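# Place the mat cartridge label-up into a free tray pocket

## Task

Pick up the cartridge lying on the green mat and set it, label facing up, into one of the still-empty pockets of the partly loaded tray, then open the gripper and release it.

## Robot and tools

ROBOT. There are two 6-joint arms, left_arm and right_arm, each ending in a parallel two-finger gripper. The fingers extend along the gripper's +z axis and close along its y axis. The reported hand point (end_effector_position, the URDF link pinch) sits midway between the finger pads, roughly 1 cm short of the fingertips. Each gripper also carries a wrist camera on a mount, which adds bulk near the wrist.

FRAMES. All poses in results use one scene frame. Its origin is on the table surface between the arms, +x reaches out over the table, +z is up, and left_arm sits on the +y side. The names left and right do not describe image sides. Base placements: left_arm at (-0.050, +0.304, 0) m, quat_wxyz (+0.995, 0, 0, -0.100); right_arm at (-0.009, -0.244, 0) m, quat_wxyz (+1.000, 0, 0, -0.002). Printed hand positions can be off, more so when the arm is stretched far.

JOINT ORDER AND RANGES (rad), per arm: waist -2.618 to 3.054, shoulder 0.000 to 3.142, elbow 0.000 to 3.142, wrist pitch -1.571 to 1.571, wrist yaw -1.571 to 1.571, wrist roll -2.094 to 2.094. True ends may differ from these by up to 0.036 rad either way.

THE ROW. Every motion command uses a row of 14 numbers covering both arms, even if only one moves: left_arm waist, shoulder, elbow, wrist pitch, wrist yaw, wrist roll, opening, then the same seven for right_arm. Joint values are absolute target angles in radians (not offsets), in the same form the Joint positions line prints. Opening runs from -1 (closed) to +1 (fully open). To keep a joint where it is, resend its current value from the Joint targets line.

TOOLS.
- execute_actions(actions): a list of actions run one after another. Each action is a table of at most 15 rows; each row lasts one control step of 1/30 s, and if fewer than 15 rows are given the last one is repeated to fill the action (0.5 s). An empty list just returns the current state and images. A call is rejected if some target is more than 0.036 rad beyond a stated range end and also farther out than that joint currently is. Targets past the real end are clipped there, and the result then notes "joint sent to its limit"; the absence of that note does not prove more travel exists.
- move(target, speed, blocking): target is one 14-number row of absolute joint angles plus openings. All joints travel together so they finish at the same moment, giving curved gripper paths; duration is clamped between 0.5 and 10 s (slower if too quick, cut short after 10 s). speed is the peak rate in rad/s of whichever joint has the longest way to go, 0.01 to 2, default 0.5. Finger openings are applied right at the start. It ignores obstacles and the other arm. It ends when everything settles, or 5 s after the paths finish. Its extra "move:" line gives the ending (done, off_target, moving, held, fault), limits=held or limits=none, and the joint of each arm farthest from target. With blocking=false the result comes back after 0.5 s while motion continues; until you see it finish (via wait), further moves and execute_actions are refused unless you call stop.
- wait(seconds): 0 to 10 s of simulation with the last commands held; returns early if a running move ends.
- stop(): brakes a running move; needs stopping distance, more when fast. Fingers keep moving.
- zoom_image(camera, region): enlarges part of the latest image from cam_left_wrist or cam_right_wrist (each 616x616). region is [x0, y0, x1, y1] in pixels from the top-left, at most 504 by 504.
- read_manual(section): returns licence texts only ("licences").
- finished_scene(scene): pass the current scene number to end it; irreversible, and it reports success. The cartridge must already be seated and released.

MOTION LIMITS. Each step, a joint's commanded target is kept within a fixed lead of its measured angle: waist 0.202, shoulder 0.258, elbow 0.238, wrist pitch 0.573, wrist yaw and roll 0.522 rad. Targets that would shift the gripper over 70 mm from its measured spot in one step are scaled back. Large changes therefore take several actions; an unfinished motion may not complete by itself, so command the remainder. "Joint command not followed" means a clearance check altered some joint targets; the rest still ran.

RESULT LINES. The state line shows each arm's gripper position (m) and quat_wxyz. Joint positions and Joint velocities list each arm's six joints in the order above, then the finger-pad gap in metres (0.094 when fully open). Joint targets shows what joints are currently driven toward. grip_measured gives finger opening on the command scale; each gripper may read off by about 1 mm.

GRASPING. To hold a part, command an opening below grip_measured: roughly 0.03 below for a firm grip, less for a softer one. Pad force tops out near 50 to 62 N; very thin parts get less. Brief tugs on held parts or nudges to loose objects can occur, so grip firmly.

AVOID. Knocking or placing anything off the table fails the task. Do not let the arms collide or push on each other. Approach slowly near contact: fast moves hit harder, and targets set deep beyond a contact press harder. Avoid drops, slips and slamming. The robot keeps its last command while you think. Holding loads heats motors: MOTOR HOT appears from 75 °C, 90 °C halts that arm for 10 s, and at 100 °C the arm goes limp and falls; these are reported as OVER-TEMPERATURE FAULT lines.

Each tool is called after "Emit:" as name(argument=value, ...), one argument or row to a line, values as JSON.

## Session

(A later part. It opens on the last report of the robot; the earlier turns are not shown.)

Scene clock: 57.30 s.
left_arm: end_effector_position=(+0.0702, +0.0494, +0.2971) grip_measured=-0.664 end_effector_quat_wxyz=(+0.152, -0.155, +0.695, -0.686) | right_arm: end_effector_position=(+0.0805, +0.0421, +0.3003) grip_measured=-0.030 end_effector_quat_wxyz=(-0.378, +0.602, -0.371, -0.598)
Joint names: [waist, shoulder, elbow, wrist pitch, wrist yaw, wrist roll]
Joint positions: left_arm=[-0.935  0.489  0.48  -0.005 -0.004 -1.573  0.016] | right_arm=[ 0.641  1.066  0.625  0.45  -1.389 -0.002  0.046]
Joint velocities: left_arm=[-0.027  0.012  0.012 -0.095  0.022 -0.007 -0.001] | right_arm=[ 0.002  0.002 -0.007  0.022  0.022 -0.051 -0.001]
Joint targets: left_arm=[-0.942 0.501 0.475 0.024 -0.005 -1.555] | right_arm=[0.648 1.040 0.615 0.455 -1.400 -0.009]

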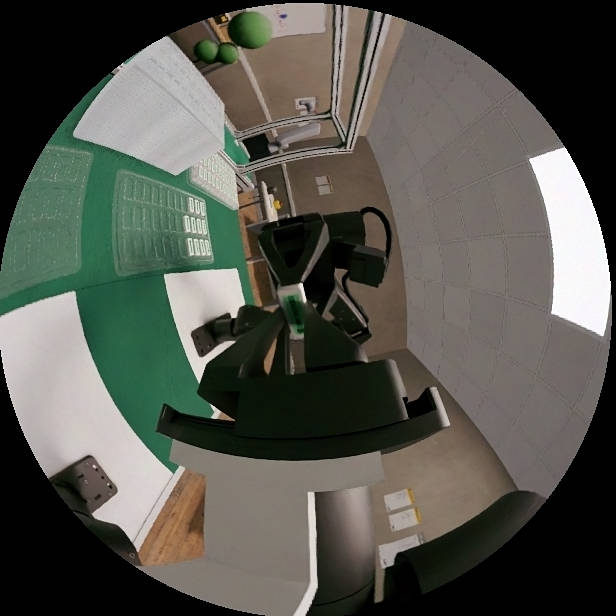

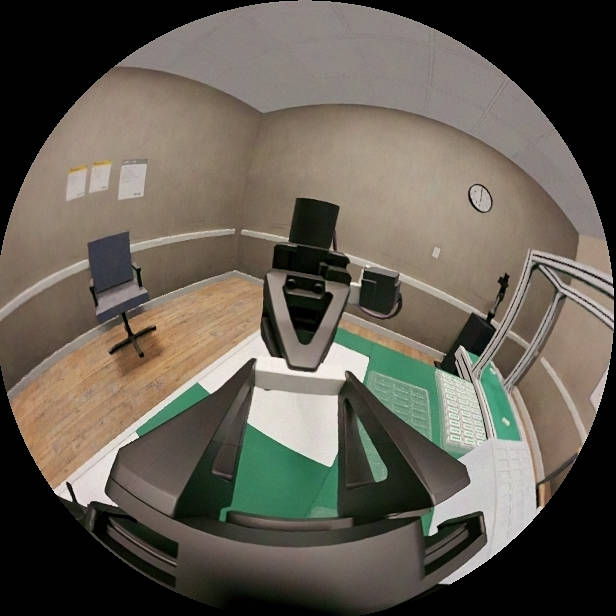

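Emit:
execute_actions(
  actions=[
    [[-0.942,0.501,0.475,0.024,-0.005,-1.555,-0.70,0.648,1.04,0.615,0.455,-1.4,-0.009,0.8]],
  ],
)

Emit:
move(
  target=[-0.942,0.42,0.475,-0.05,-0.005,-1.555,-0.70,0.45,1.04,0.615,0.455,-1.56,-0.009,0.8],
  speed=0.6,
)

Emit:
move(
  target=[-0.85,0.9,0.8,-0.9,-0.005,-1.1,-0.70,-0.6,1.04,0.615,0.455,-1.56,-0.009,0.0],
  speed=1.1,
)

Emit:
move(
  target=[-0.648,2.21,1.90,-1.215,-0.005,-0.845,-0.70,-0.75,1.04,0.615,0.455,-1.56,-0.009,0.0],
  speed=1.0,
)

Scene clock: 65.03 s.
left_arm: end_effector_position=(+0.0702, +0.0494, +0.2972) grip_measured=-0.664 end_effector_quat_wxyz=(+0.152, -0.155, +0.695, -0.686) | right_arm: end_effector_position=(+0.0805, +0.0421, +0.3003) grip_measured=+0.798 end_effector_quat_wxyz=(-0.378, +0.602, -0.370, -0.599)
Joint names: [waist, shoulder, elbow, wrist pitch, wrist yaw, wrist roll]
Joint positions: left_arm=[-0.935  0.489  0.48  -0.005 -0.004 -1.573  0.016] | right_arm=[ 0.641  1.066  0.625  0.45  -1.389 -0.002  0.084]
Joint velocities: left_arm=[ 0.012  0.007  0.032 -0.037 -0.051 -0.037 -0.   ] | right_arm=[-0.007  0.012  0.002 -0.022 -0.007 -0.022 -0.   ]
Joint targets: left_arm=[-0.942 0.501 0.475 0.024 -0.005 -1.555] | right_arm=[0.648 1.040 0.615 0.455 -1.400 -0.009]

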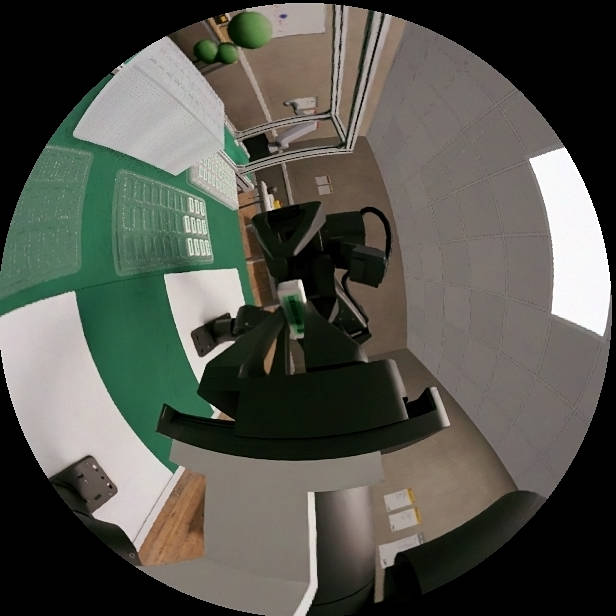

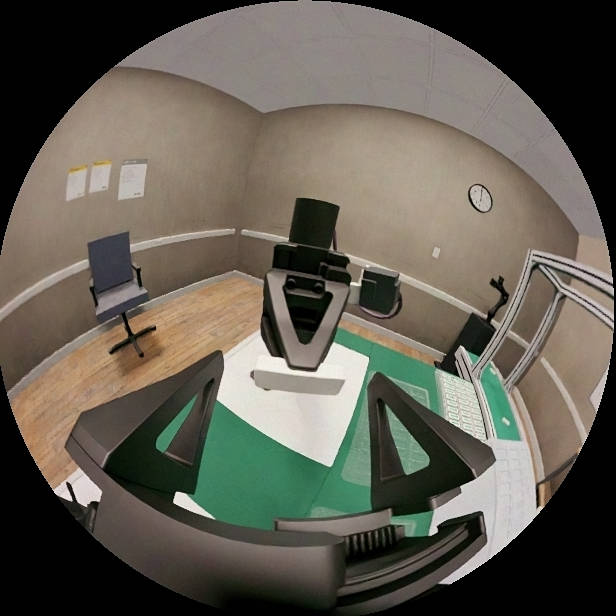

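Scene clock: 66.17 s.
left_arm: end_effector_position=(+0.0667, +0.0570, +0.2948) grip_measured=-0.664 end_effector_quat_wxyz=(+0.151, -0.156, +0.698, -0.682) | right_arm: end_effector_position=(+0.1046, +0.0112, +0.3001) grip_measured=+0.798 end_effector_quat_wxyz=(-0.385, +0.597, -0.378, -0.593)
Joint names: [waist, shoulder, elbow, wrist pitch, wrist yaw, wrist roll]
Joint positions: left_arm=[-0.935  0.443  0.48  -0.062 -0.004 -1.573  0.016] | right_arm=[ 0.457  1.066  0.625  0.45  -1.548 -0.002  0.084]
Joint velocities: left_arm=[-0.002 -0.002  0.007  0.081 -0.081  0.022 -0.001] | right_arm=[-0.012  0.007  0.002 -0.022  0.066  0.022 -0.   ]
Joint targets: left_arm=[-0.942 0.420 0.475 -0.050 -0.005 -1.555] | right_arm=[0.450 1.040 0.615 0.455 -1.560 -0.009]
move: off_target (left_arm, right_arm); limits=none; left_arm: farthest joint: the shoulder, 0.023 radians from its target (0.069 radians at the start); right_arm: farthest joint: the shoulder, 0.026 radians from its target (0.026 radians at the start)

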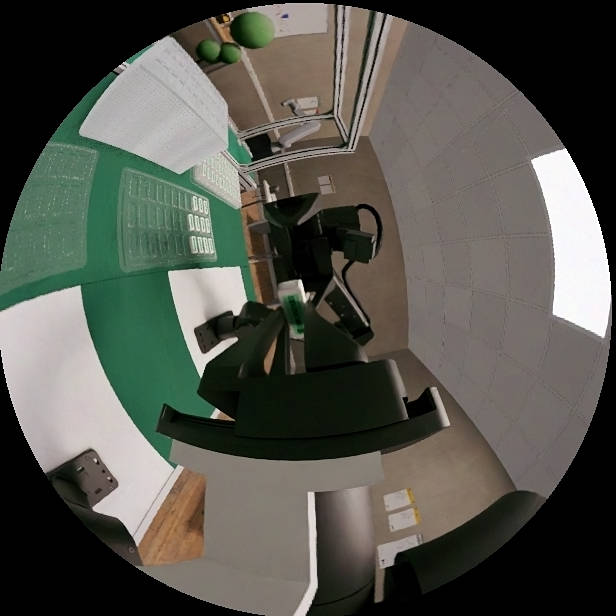

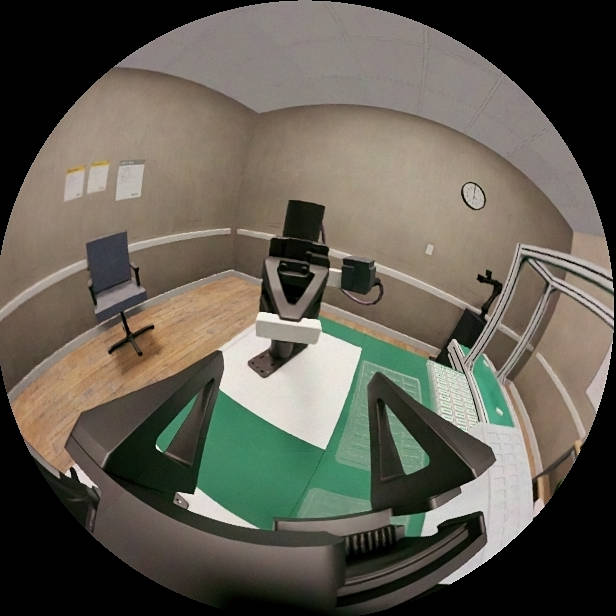

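Scene clock: 68.00 s.
left_arm: end_effector_position=(+0.0652, +0.1028, +0.1373) grip_measured=-0.664 end_effector_quat_wxyz=(+0.125, -0.027, +0.964, -0.233) | right_arm: end_effector_position=(+0.2684, -0.2155, +0.3001) grip_measured=+0.002 end_effector_quat_wxyz=(+0.630, -0.328, +0.627, +0.321)
Joint names: [waist, shoulder, elbow, wrist pitch, wrist yaw, wrist roll]
Joint positions: left_arm=[-0.858  0.891  0.759 -0.905 -0.004 -1.113  0.016] | right_arm=[-0.593  1.066  0.625  0.45  -1.549 -0.002  0.047]
Joint velocities: left_arm=[-0.002  0.012  0.022 -0.081 -0.022 -0.022  0.001] | right_arm=[-0.002  0.012  0.002 -0.037  0.007  0.037  0.   ]
Joint targets: left_arm=[-0.850 0.900 0.800 -0.900 -0.005 -1.100] | right_arm=[-0.600 1.040 0.615 0.455 -1.560 -0.009]
move: off_target (left_arm, right_arm); limits=none; left_arm: farthest joint: the elbow, 0.041 radians from its target (0.320 radians at the start); right_arm: farthest joint: the shoulder, 0.026 radians from its target (0.026 radians at the start)

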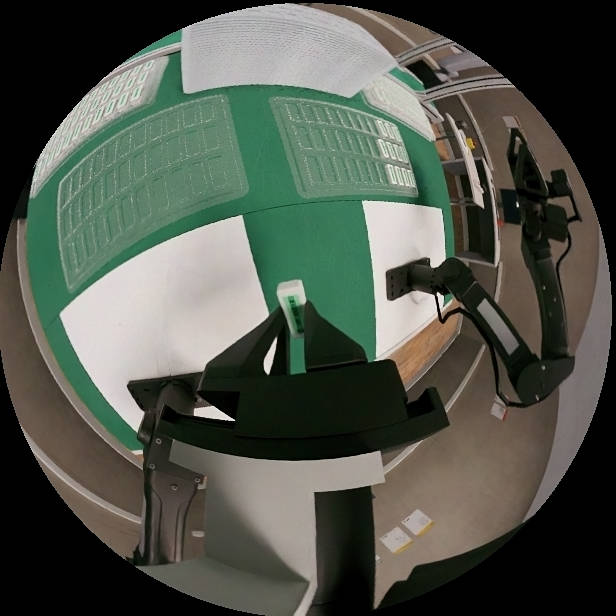

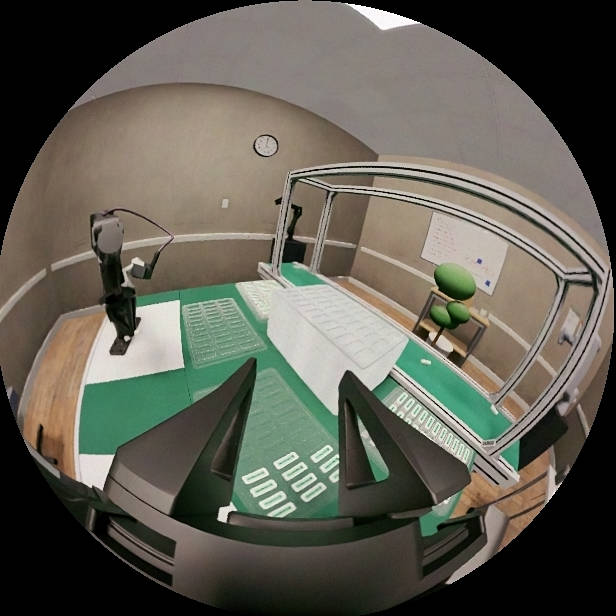

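Scene clock: 70.17 s.
left_arm: end_effector_position=(+0.2342, -0.0189, +0.0453) grip_measured=-0.664 end_effector_quat_wxyz=(-0.003, -0.000, +1.000, +0.005) | right_arm: end_effector_position=(+0.2695, -0.2568, +0.3001) grip_measured=+0.002 end_effector_quat_wxyz=(+0.652, -0.280, +0.649, +0.273)
Joint names: [waist, shoulder, elbow, wrist pitch, wrist yaw, wrist roll]
Joint positions: left_arm=[-0.651  2.234  1.863 -1.21  -0.002 -0.853  0.016] | right_arm=[-0.742  1.066  0.625  0.45  -1.549 -0.002  0.047]
Joint velocities: left_arm=[-0.012  0.002 -0.002  0.037 -0.051  0.022 -0.   ] | right_arm=[ 0.002 -0.012  0.002 -0.051  0.022 -0.051 -0.   ]
Joint targets: left_arm=[-0.648 2.210 1.900 -1.215 -0.005 -0.845] | right_arm=[-0.750 1.040 0.615 0.455 -1.560 -0.009]
move: off_target (left_arm, right_arm); limits=none; left_arm: farthest joint: the elbow, 0.037 radians from its target (1.141 radians at the start); right_arm: farthest joint: the shoulder, 0.026 radians from its target (0.026 radians at the start)

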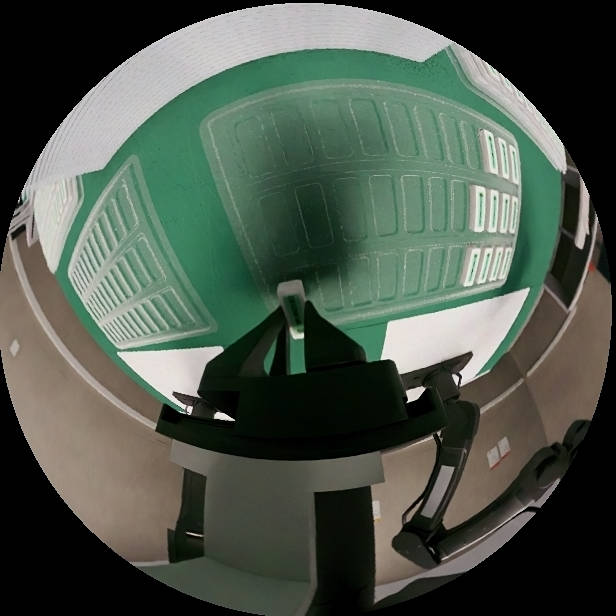

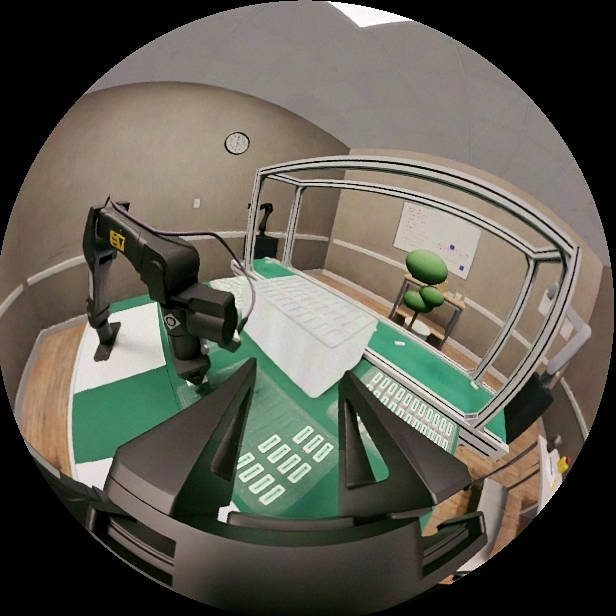

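Emit:
zoom_image(
  camera="cam_left_wrist",
  region=[210,170,390,350],
)

Region (210, 170, 390, 350) of cam_left_wrist's 616x616 image, scaled by 2.800, with more detail than that image has.

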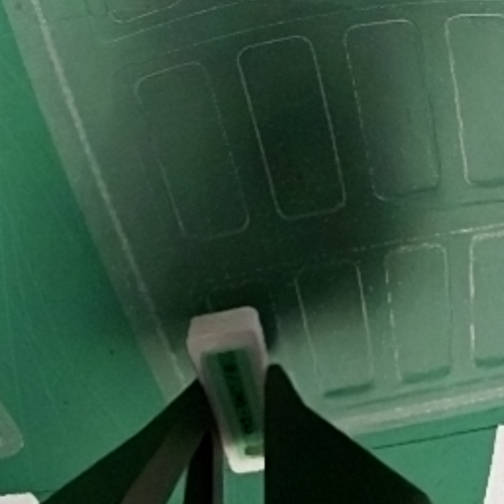

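Emit:
move(
  target=[-0.677,2.185,1.753,-1.103,-0.005,-0.948,-0.70,-0.75,1.04,0.615,0.455,-1.56,-0.009,0.0],
  speed=0.25,
)

Emit:
zoom_image(
  camera="cam_left_wrist",
  region=[210,180,390,360],
)

Emit:
zoom_image(
  camera="cam_left_wrist",
  region=[250,255,350,345],
)

Scene clock: 80.57 s.
left_arm: end_effector_position=(+0.2226, -0.0193, +0.0199) grip_measured=-0.664 end_effector_quat_wxyz=(-0.006, -0.033, +0.999, +0.009) | right_arm: end_effector_position=(+0.2695, -0.2568, +0.3001) grip_measured=+0.002 end_effector_quat_wxyz=(+0.652, -0.280, +0.649, +0.273)
Joint names: [waist, shoulder, elbow, wrist pitch, wrist yaw, wrist roll]
Joint positions: left_arm=[-0.672  2.234  1.76  -1.118 -0.002 -0.939  0.016] | right_arm=[-0.742  1.066  0.625  0.45  -1.549 -0.002  0.047]
Joint velocities: left_arm=[-0.012 -0.012 -0.012 -0.066  0.081 -0.037 -0.001] | right_arm=[ 0.007 -0.012  0.012 -0.037  0.007 -0.022 -0.001]
Joint targets: left_arm=[-0.677 2.185 1.753 -1.103 -0.005 -0.948] | right_arm=[-0.750 1.040 0.615 0.455 -1.560 -0.009]
move: off_target (left_arm, right_arm); limits=none; left_arm: farthest joint: the shoulder, 0.049 radians from its target (0.049 radians at the start); right_arm: farthest joint: the shoulder, 0.026 radians from its target (0.026 radians at the start)

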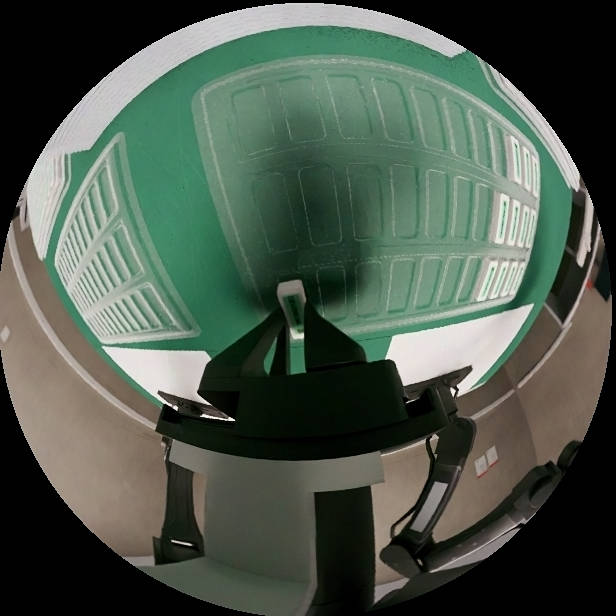

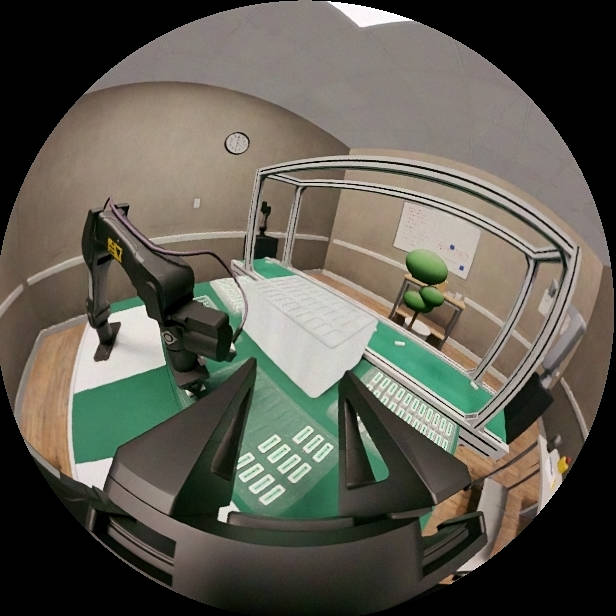

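Region (210, 180, 390, 360) of cam_left_wrist's 616x616 image, scaled by 2.800, with more detail than that image has.

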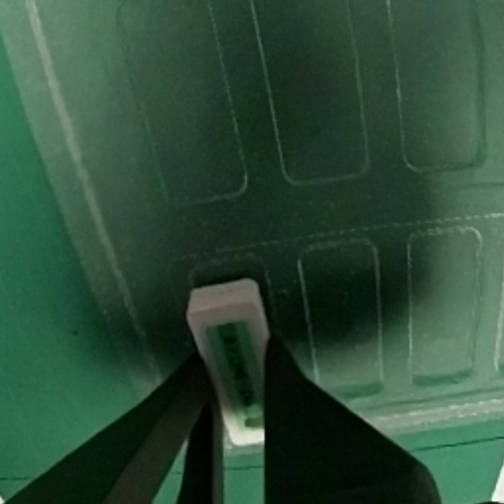

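Region (250, 255, 350, 345) of cam_left_wrist's 616x616 image, scaled by 5.040, with more detail than that image has; it fills the top 454 rows of this view, and the rest is white.

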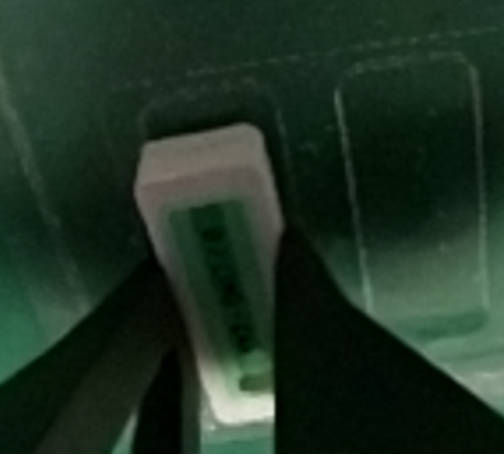

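Emit:
move(
  target=[-0.677,2.21,1.76,-1.088,-0.024,-0.935,-0.70,-0.75,1.04,0.615,0.455,-1.56,-0.009,0.0],
  speed=0.1,
)

Emit:
zoom_image(
  camera="cam_left_wrist",
  region=[250,255,350,345],
)

Scene clock: 85.07 s.
left_arm: end_effector_position=(+0.2255, -0.0218, +0.0198) grip_measured=-0.664 end_effector_quat_wxyz=(+0.000, -0.033, +0.999, +0.004) | right_arm: end_effector_position=(+0.2695, -0.2568, +0.3001) grip_measured=+0.002 end_effector_quat_wxyz=(+0.652, -0.280, +0.649, +0.273)
Joint names: [waist, shoulder, elbow, wrist pitch, wrist yaw, wrist roll]
Joint positions: left_arm=[-0.672  2.234  1.76  -1.103 -0.005 -0.94   0.016] | right_arm=[-0.742  1.066  0.625  0.45  -1.549 -0.002  0.047]
Joint velocities: left_arm=[ 0.007  0.012 -0.002 -0.051 -0.051  0.037 -0.   ] | right_arm=[-0.017  0.012  0.002 -0.037  0.066 -0.007 -0.001]
Joint targets: left_arm=[-0.677 2.210 1.760 -1.088 -0.024 -0.935] | right_arm=[-0.750 1.040 0.615 0.455 -1.560 -0.009]
move: off_target (left_arm, right_arm); limits=none; left_arm: farthest joint: the shoulder, 0.024 radians from its target (0.024 radians at the start); right_arm: farthest joint: the shoulder, 0.026 radians from its target (0.026 radians at the start)

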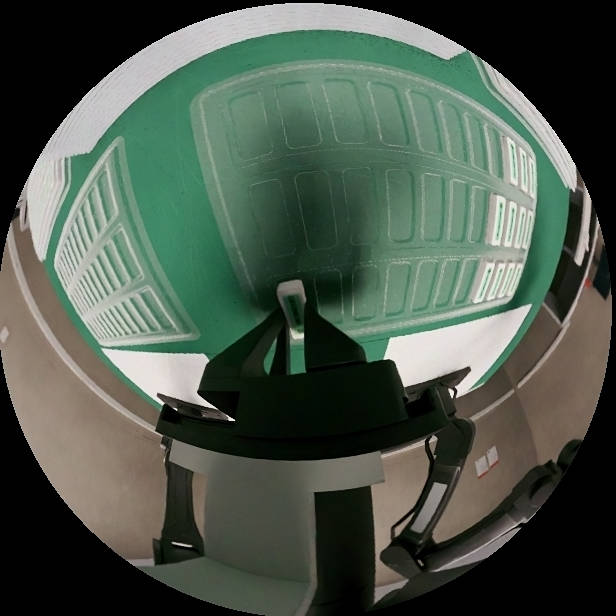

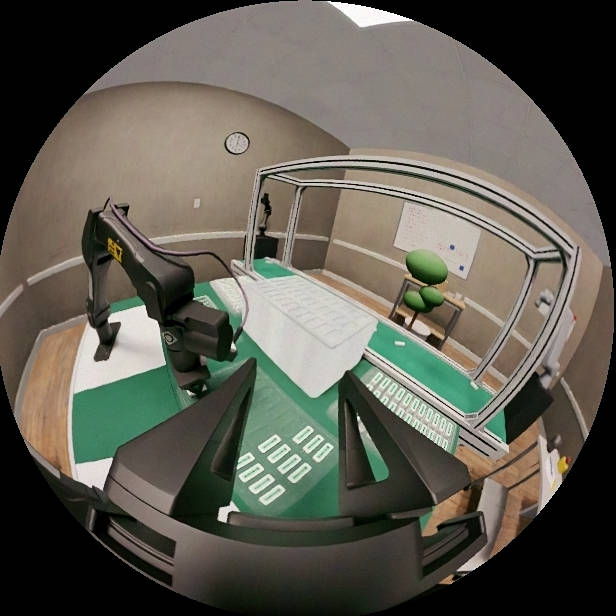

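Region (250, 255, 350, 345) of cam_left_wrist's 616x616 image, scaled by 5.040, with more detail than that image has; it fills the top 454 rows of this view, and the rest is white.

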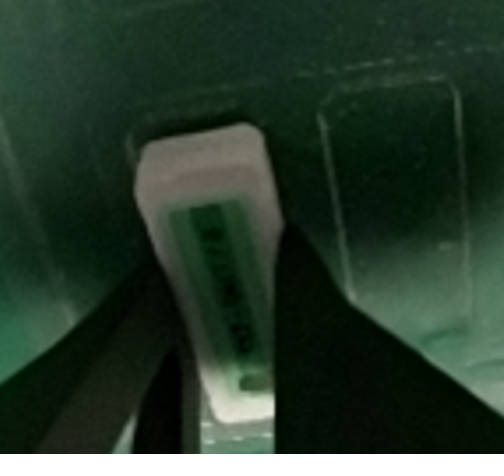

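Emit:
execute_actions(
  actions=[
    [[-0.677,2.21,1.749,-1.088,-0.031,-0.935,-0.70,-0.75,1.04,0.615,0.455,-1.56,-0.009,0.0]],
  ],
)

Emit:
zoom_image(
  camera="cam_left_wrist",
  region=[250,255,350,345],
)

Scene clock: 91.13 s.
left_arm: end_effector_position=(+0.2265, -0.0210, +0.0198) grip_measured=-0.664 end_effector_quat_wxyz=(+0.003, -0.033, +0.999, +0.006) | right_arm: end_effector_position=(+0.2695, -0.2568, +0.3001) grip_measured=+0.002 end_effector_quat_wxyz=(+0.652, -0.280, +0.649, +0.273)
Joint names: [waist, shoulder, elbow, wrist pitch, wrist yaw, wrist roll]
Joint positions: left_arm=[-0.672  2.234  1.76  -1.103 -0.013 -0.94   0.016] | right_arm=[-0.742  1.066  0.625  0.45  -1.549 -0.002  0.047]
Joint velocities: left_arm=[ 0.002 -0.002  0.017  0.007  0.066 -0.007 -0.001] | right_arm=[ 0.002  0.022  0.002 -0.037 -0.037  0.037  0.   ]
Joint targets: left_arm=[-0.677 2.210 1.749 -1.088 -0.031 -0.935] | right_arm=[-0.750 1.040 0.615 0.455 -1.560 -0.009]

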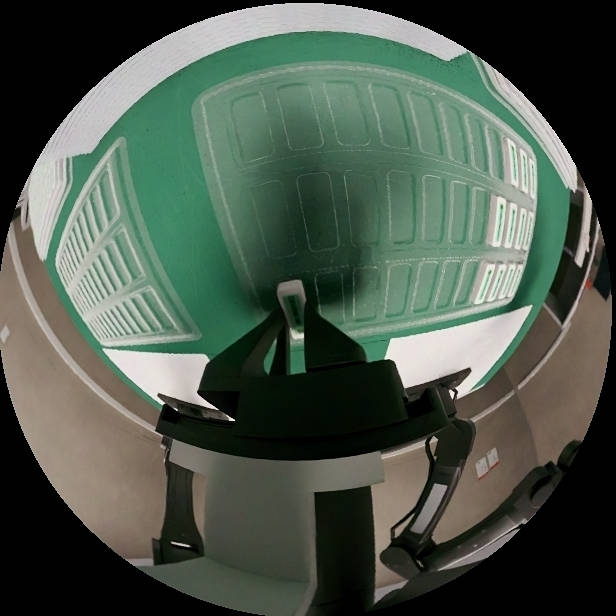

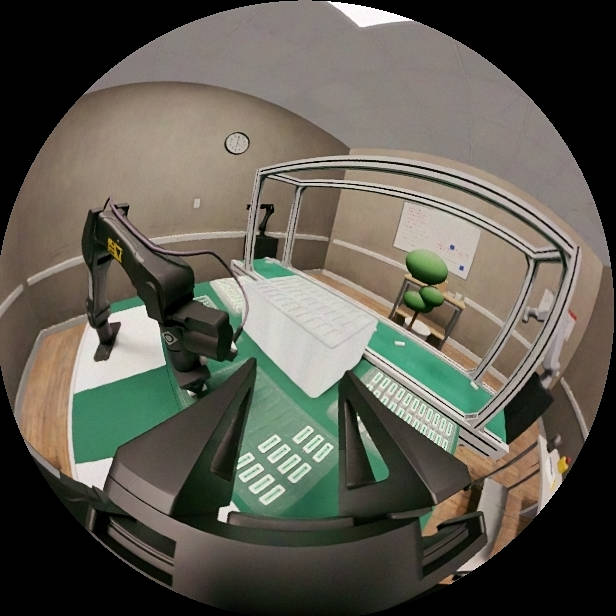

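Region (250, 255, 350, 345) of cam_left_wrist's 616x616 image, scaled by 5.040, with more detail than that image has; it fills the top 454 rows of this view, and the rest is white.

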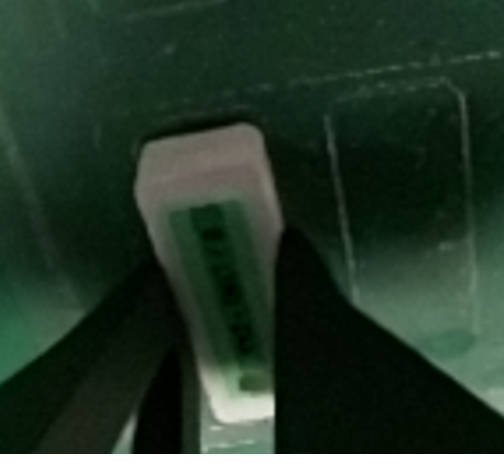

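Emit:
move(
  target=[-0.677,2.21,1.741,-1.077,-0.031,-0.935,-0.70,-0.75,1.04,0.615,0.455,-1.56,-0.009,0.0],
  speed=0.07,
)

Emit:
zoom_image(
  camera="cam_left_wrist",
  region=[250,255,350,345],
)

Scene clock: 94.17 s.
left_arm: end_effector_position=(+0.2281, -0.0230, +0.0198) grip_measured=-0.664 end_effector_quat_wxyz=(+0.006, -0.033, +0.999, +0.002) | right_arm: end_effector_position=(+0.2695, -0.2568, +0.3001) grip_measured=+0.002 end_effector_quat_wxyz=(+0.652, -0.280, +0.649, +0.273)
Joint names: [waist, shoulder, elbow, wrist pitch, wrist yaw, wrist roll]
Joint positions: left_arm=[-0.672  2.234  1.76  -1.093 -0.013 -0.94   0.016] | right_arm=[-0.742  1.066  0.625  0.45  -1.549 -0.002  0.047]
Joint velocities: left_arm=[-0.007  0.012  0.002  0.037  0.022  0.007  0.   ] | right_arm=[-0.002  0.002 -0.002  0.007  0.051  0.007 -0.   ]
Joint targets: left_arm=[-0.677 2.210 1.741 -1.077 -0.031 -0.935] | right_arm=[-0.750 1.040 0.615 0.455 -1.560 -0.009]
move: off_target (left_arm, right_arm); limits=none; left_arm: farthest joint: the shoulder, 0.024 radians from its target (0.024 radians at the start); right_arm: farthest joint: the shoulder, 0.026 radians from its target (0.026 radians at the start)

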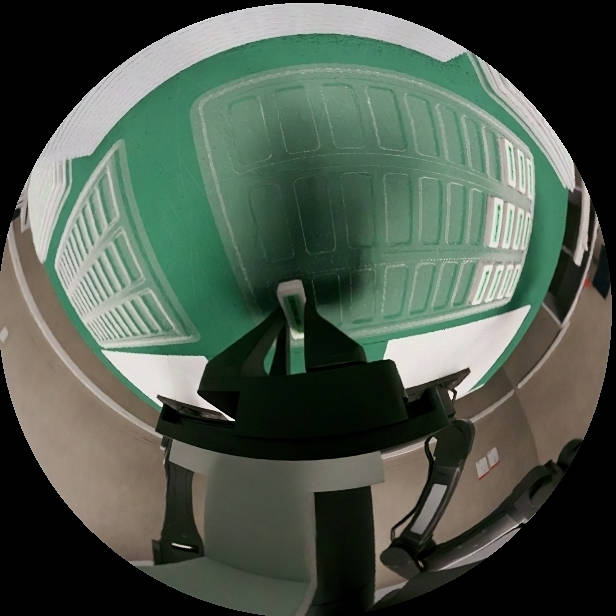

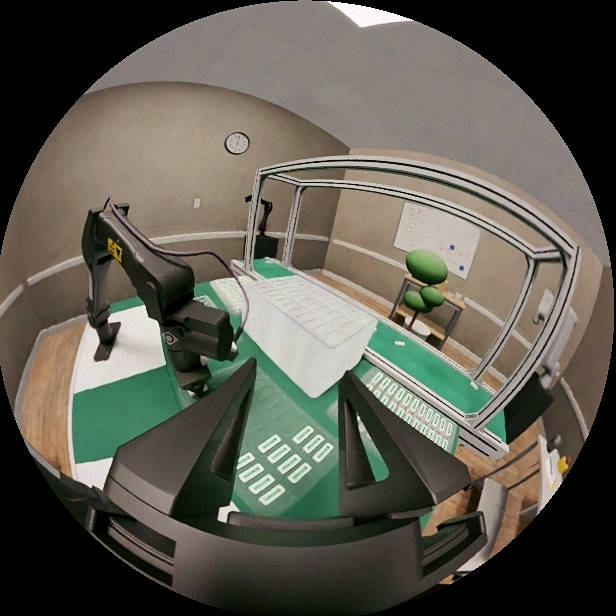

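Region (250, 255, 350, 345) of cam_left_wrist's 616x616 image, scaled by 5.040, with more detail than that image has; it fills the top 454 rows of this view, and the rest is white.

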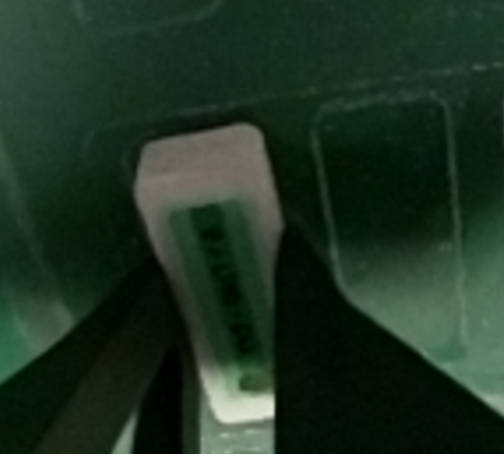

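Emit:
execute_actions(
  actions=[
    [[-0.677,2.21,1.765,-1.108,-0.031,-0.935,-0.70,-0.75,1.04,0.615,0.455,-1.56,-0.009,0.0]],
  ],
)

Emit:
zoom_image(
  camera="cam_left_wrist",
  region=[250,255,350,345],
)

Scene clock: 97.90 s.
left_arm: end_effector_position=(+0.2264, -0.0209, +0.0198) grip_measured=-0.664 end_effector_quat_wxyz=(+0.003, -0.033, +0.999, +0.006) | right_arm: end_effector_position=(+0.2695, -0.2568, +0.3001) grip_measured=+0.002 end_effector_quat_wxyz=(+0.652, -0.280, +0.649, +0.273)
Joint names: [waist, shoulder, elbow, wrist pitch, wrist yaw, wrist roll]
Joint positions: left_arm=[-0.672  2.234  1.76  -1.103 -0.013 -0.94   0.016] | right_arm=[-0.742  1.066  0.625  0.45  -1.549 -0.002  0.047]
Joint velocities: left_arm=[ 0.007 -0.002  0.007 -0.022  0.007  0.007 -0.001] | right_arm=[-0.012 -0.002  0.012  0.022  0.051 -0.007  0.   ]
Joint targets: left_arm=[-0.677 2.210 1.765 -1.108 -0.031 -0.935] | right_arm=[-0.750 1.040 0.615 0.455 -1.560 -0.009]

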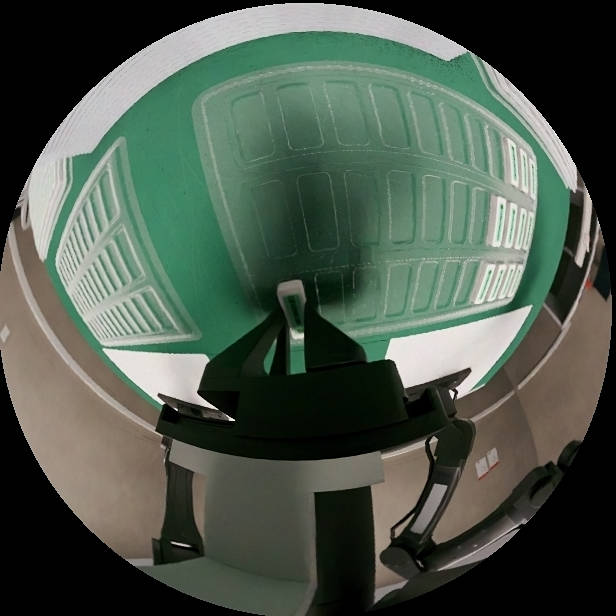

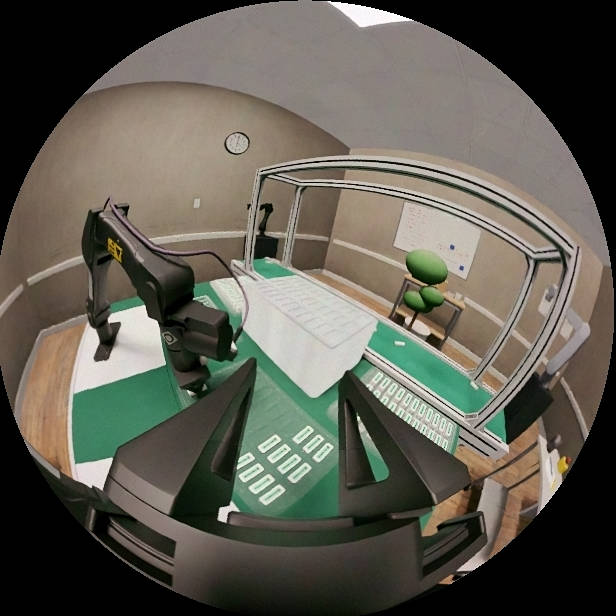

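Region (250, 255, 350, 345) of cam_left_wrist's 616x616 image, scaled by 5.040, with more detail than that image has; it fills the top 454 rows of this view, and the rest is white.

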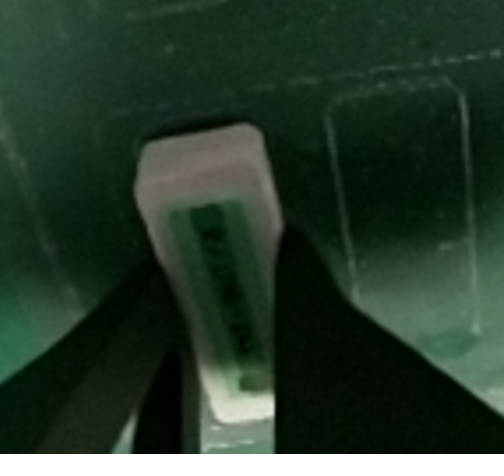

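Emit:
execute_actions(
  actions=[],
)

Scene clock: 105.87 s.
left_arm: end_effector_position=(+0.2264, -0.0208, +0.0198) grip_measured=-0.664 end_effector_quat_wxyz=(+0.003, -0.033, +0.999, +0.007) | right_arm: end_effector_position=(+0.2695, -0.2568, +0.3001) grip_measured=+0.002 end_effector_quat_wxyz=(+0.652, -0.280, +0.649, +0.273)
Joint names: [waist, shoulder, elbow, wrist pitch, wrist yaw, wrist roll]
Joint positions: left_arm=[-0.672  2.234  1.76  -1.104 -0.013 -0.94   0.016] | right_arm=[-0.742  1.066  0.625  0.45  -1.549 -0.002  0.047]
Joint velocities: left_arm=[-0.027  0.012 -0.002  0.022  0.007 -0.007 -0.001] | right_arm=[ 0.002  0.017 -0.017 -0.022 -0.007  0.081  0.   ]
Joint targets: left_arm=[-0.677 2.210 1.765 -1.108 -0.031 -0.935] | right_arm=[-0.750 1.040 0.615 0.455 -1.560 -0.009]

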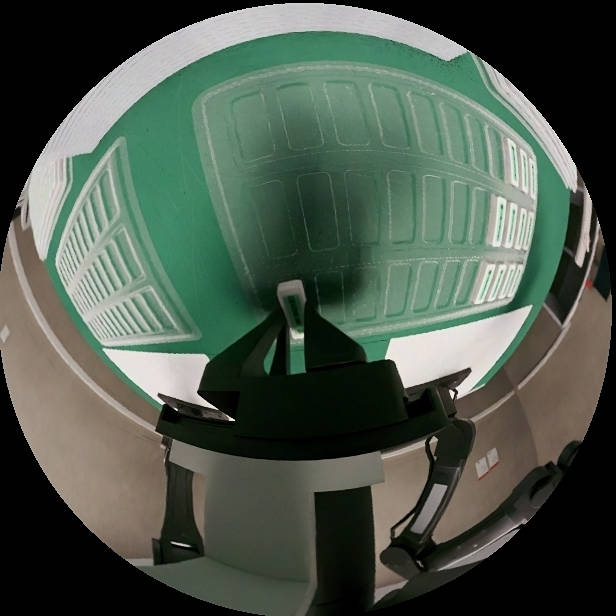

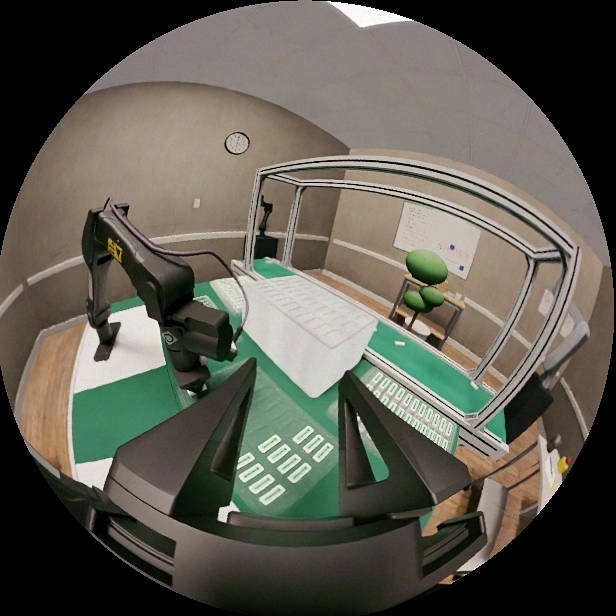

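Emit:
execute_actions(
  actions=[
    [[-0.677,2.22,1.765,-1.108,-0.031,-0.935,-0.70,-0.75,1.04,0.615,0.455,-1.56,-0.009,0.0],[-0.677,2.225,1.765,-1.108,-0.031,-0.935,-0.70,-0.75,1.04,0.615,0.455,-1.56,-0.009,0.0],[-0.677,2.23,1.765,-1.108,-0.031,-0.935,-0.70,-0.75,1.04,0.615,0.455,-1.56,-0.009,0.0],[-0.677,2.236,1.765,-1.108,-0.031,-0.935,-0.70,-0.75,1.04,0.615,0.455,-1.56,-0.009,0.0]],
  ],
)

Scene clock: 108.60 s.
left_arm: end_effector_position=(+0.2264, -0.0208, +0.0198) grip_measured=-0.664 end_effector_quat_wxyz=(+0.003, -0.033, +0.999, +0.007) | right_arm: end_effector_position=(+0.2695, -0.2568, +0.3001) grip_measured=+0.002 end_effector_quat_wxyz=(+0.652, -0.280, +0.649, +0.273)
Joint names: [waist, shoulder, elbow, wrist pitch, wrist yaw, wrist roll]
Joint positions: left_arm=[-0.672  2.234  1.76  -1.104 -0.013 -0.94   0.016] | right_arm=[-0.742  1.066  0.625  0.45  -1.549 -0.002  0.047]
Joint velocities: left_arm=[-0.007 -0.007 -0.012  0.051 -0.037  0.037 -0.001] | right_arm=[ 0.012  0.017 -0.012  0.037  0.022  0.022  0.001]
Joint targets: left_arm=[-0.677 2.236 1.765 -1.108 -0.031 -0.935] | right_arm=[-0.750 1.040 0.615 0.455 -1.560 -0.009]

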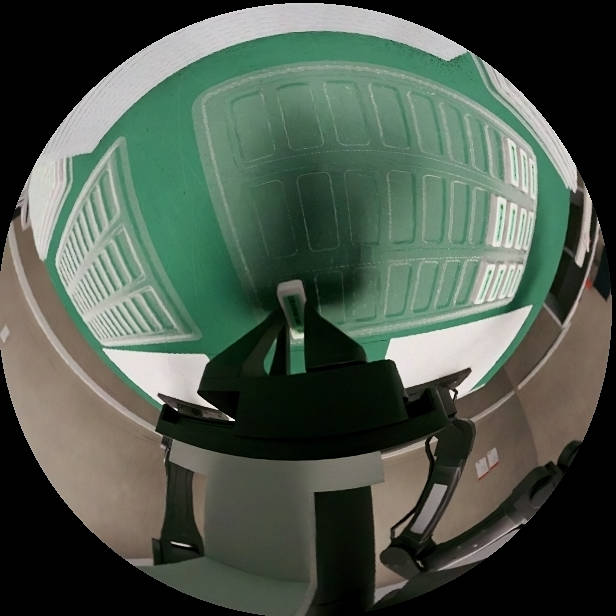

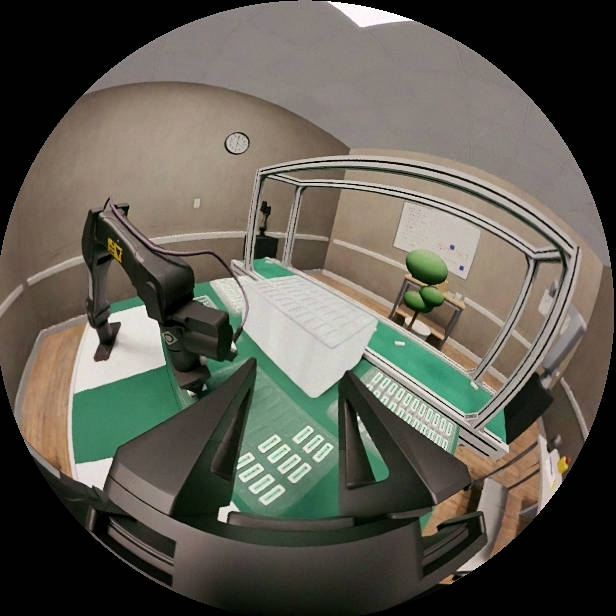

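Emit:
execute_actions(
  actions=[
    [[-0.677,2.246,1.765,-1.108,-0.031,-0.935,-0.70,-0.75,1.04,0.615,0.455,-1.56,-0.009,0.0]],
  ],
)

Emit:
zoom_image(
  camera="cam_left_wrist",
  region=[250,255,350,345],
)

Scene clock: 111.00 s.
left_arm: end_effector_position=(+0.2252, -0.0194, +0.0143) grip_measured=-0.664 end_effector_quat_wxyz=(-0.002, -0.033, +0.999, +0.013) | right_arm: end_effector_position=(+0.2695, -0.2568, +0.3001) grip_measured=+0.002 end_effector_quat_wxyz=(+0.652, -0.280, +0.649, +0.273)
Joint names: [waist, shoulder, elbow, wrist pitch, wrist yaw, wrist roll]
Joint positions: left_arm=[-0.672  2.248  1.76  -1.106 -0.013 -0.94   0.016] | right_arm=[-0.742  1.066  0.625  0.45  -1.549 -0.002  0.047]
Joint velocities: left_arm=[-0.012  0.027 -0.012  0.022 -0.066  0.022  0.   ] | right_arm=[-0.007 -0.002 -0.007 -0.007  0.037 -0.007 -0.   ]
Joint targets: left_arm=[-0.677 2.246 1.765 -1.108 -0.031 -0.935] | right_arm=[-0.750 1.040 0.615 0.455 -1.560 -0.009]

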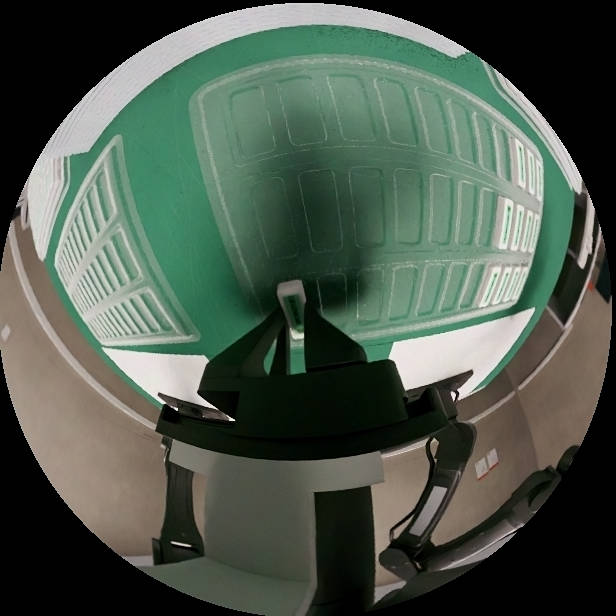

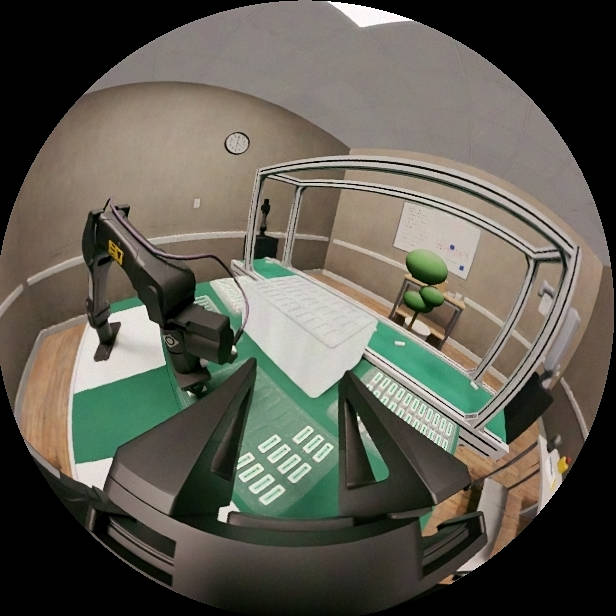

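Region (250, 255, 350, 345) of cam_left_wrist's 616x616 image, scaled by 5.040, with more detail than that image has; it fills the top 454 rows of this view, and the rest is white.

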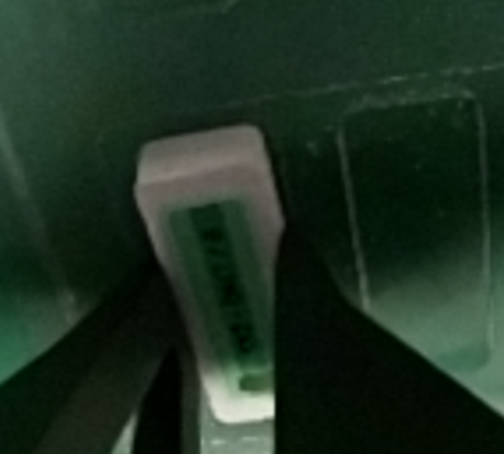

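Emit:
execute_actions(
  actions=[
    [[-0.677,2.256,1.765,-1.098,-0.031,-0.935,-0.70,-0.75,1.04,0.615,0.455,-1.56,-0.009,0.0]],
  ],
)

Emit:
zoom_image(
  camera="cam_left_wrist",
  region=[250,255,350,345],
)

Scene clock: 114.07 s.
left_arm: end_effector_position=(+0.2252, -0.0194, +0.0143) grip_measured=-0.664 end_effector_quat_wxyz=(-0.002, -0.033, +0.999, +0.013) | right_arm: end_effector_position=(+0.2695, -0.2568, +0.3001) grip_measured=+0.002 end_effector_quat_wxyz=(+0.652, -0.280, +0.649, +0.273)
Joint names: [waist, shoulder, elbow, wrist pitch, wrist yaw, wrist roll]
Joint positions: left_arm=[-0.672  2.248  1.76  -1.106 -0.013 -0.94   0.016] | right_arm=[-0.742  1.066  0.625  0.45  -1.549 -0.002  0.047]
Joint velocities: left_arm=[ 0.012 -0.002  0.002  0.051 -0.007 -0.007 -0.001] | right_arm=[-0.017  0.007 -0.002  0.007 -0.037 -0.022  0.   ]
Joint targets: left_arm=[-0.677 2.256 1.765 -1.098 -0.031 -0.935] | right_arm=[-0.750 1.040 0.615 0.455 -1.560 -0.009]

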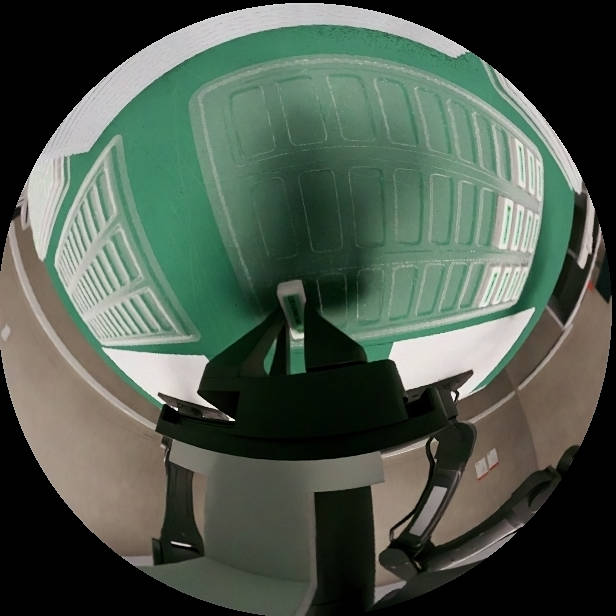

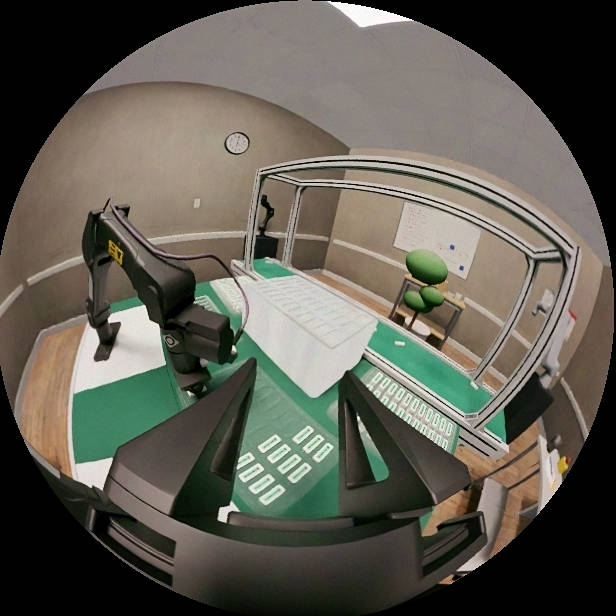

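Region (250, 255, 350, 345) of cam_left_wrist's 616x616 image, scaled by 5.040, with more detail than that image has; it fills the top 454 rows of this view, and the rest is white.

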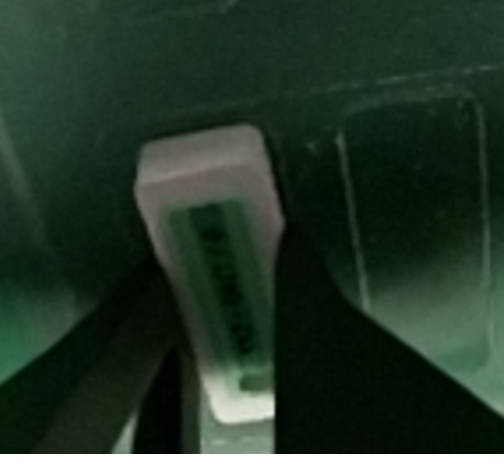

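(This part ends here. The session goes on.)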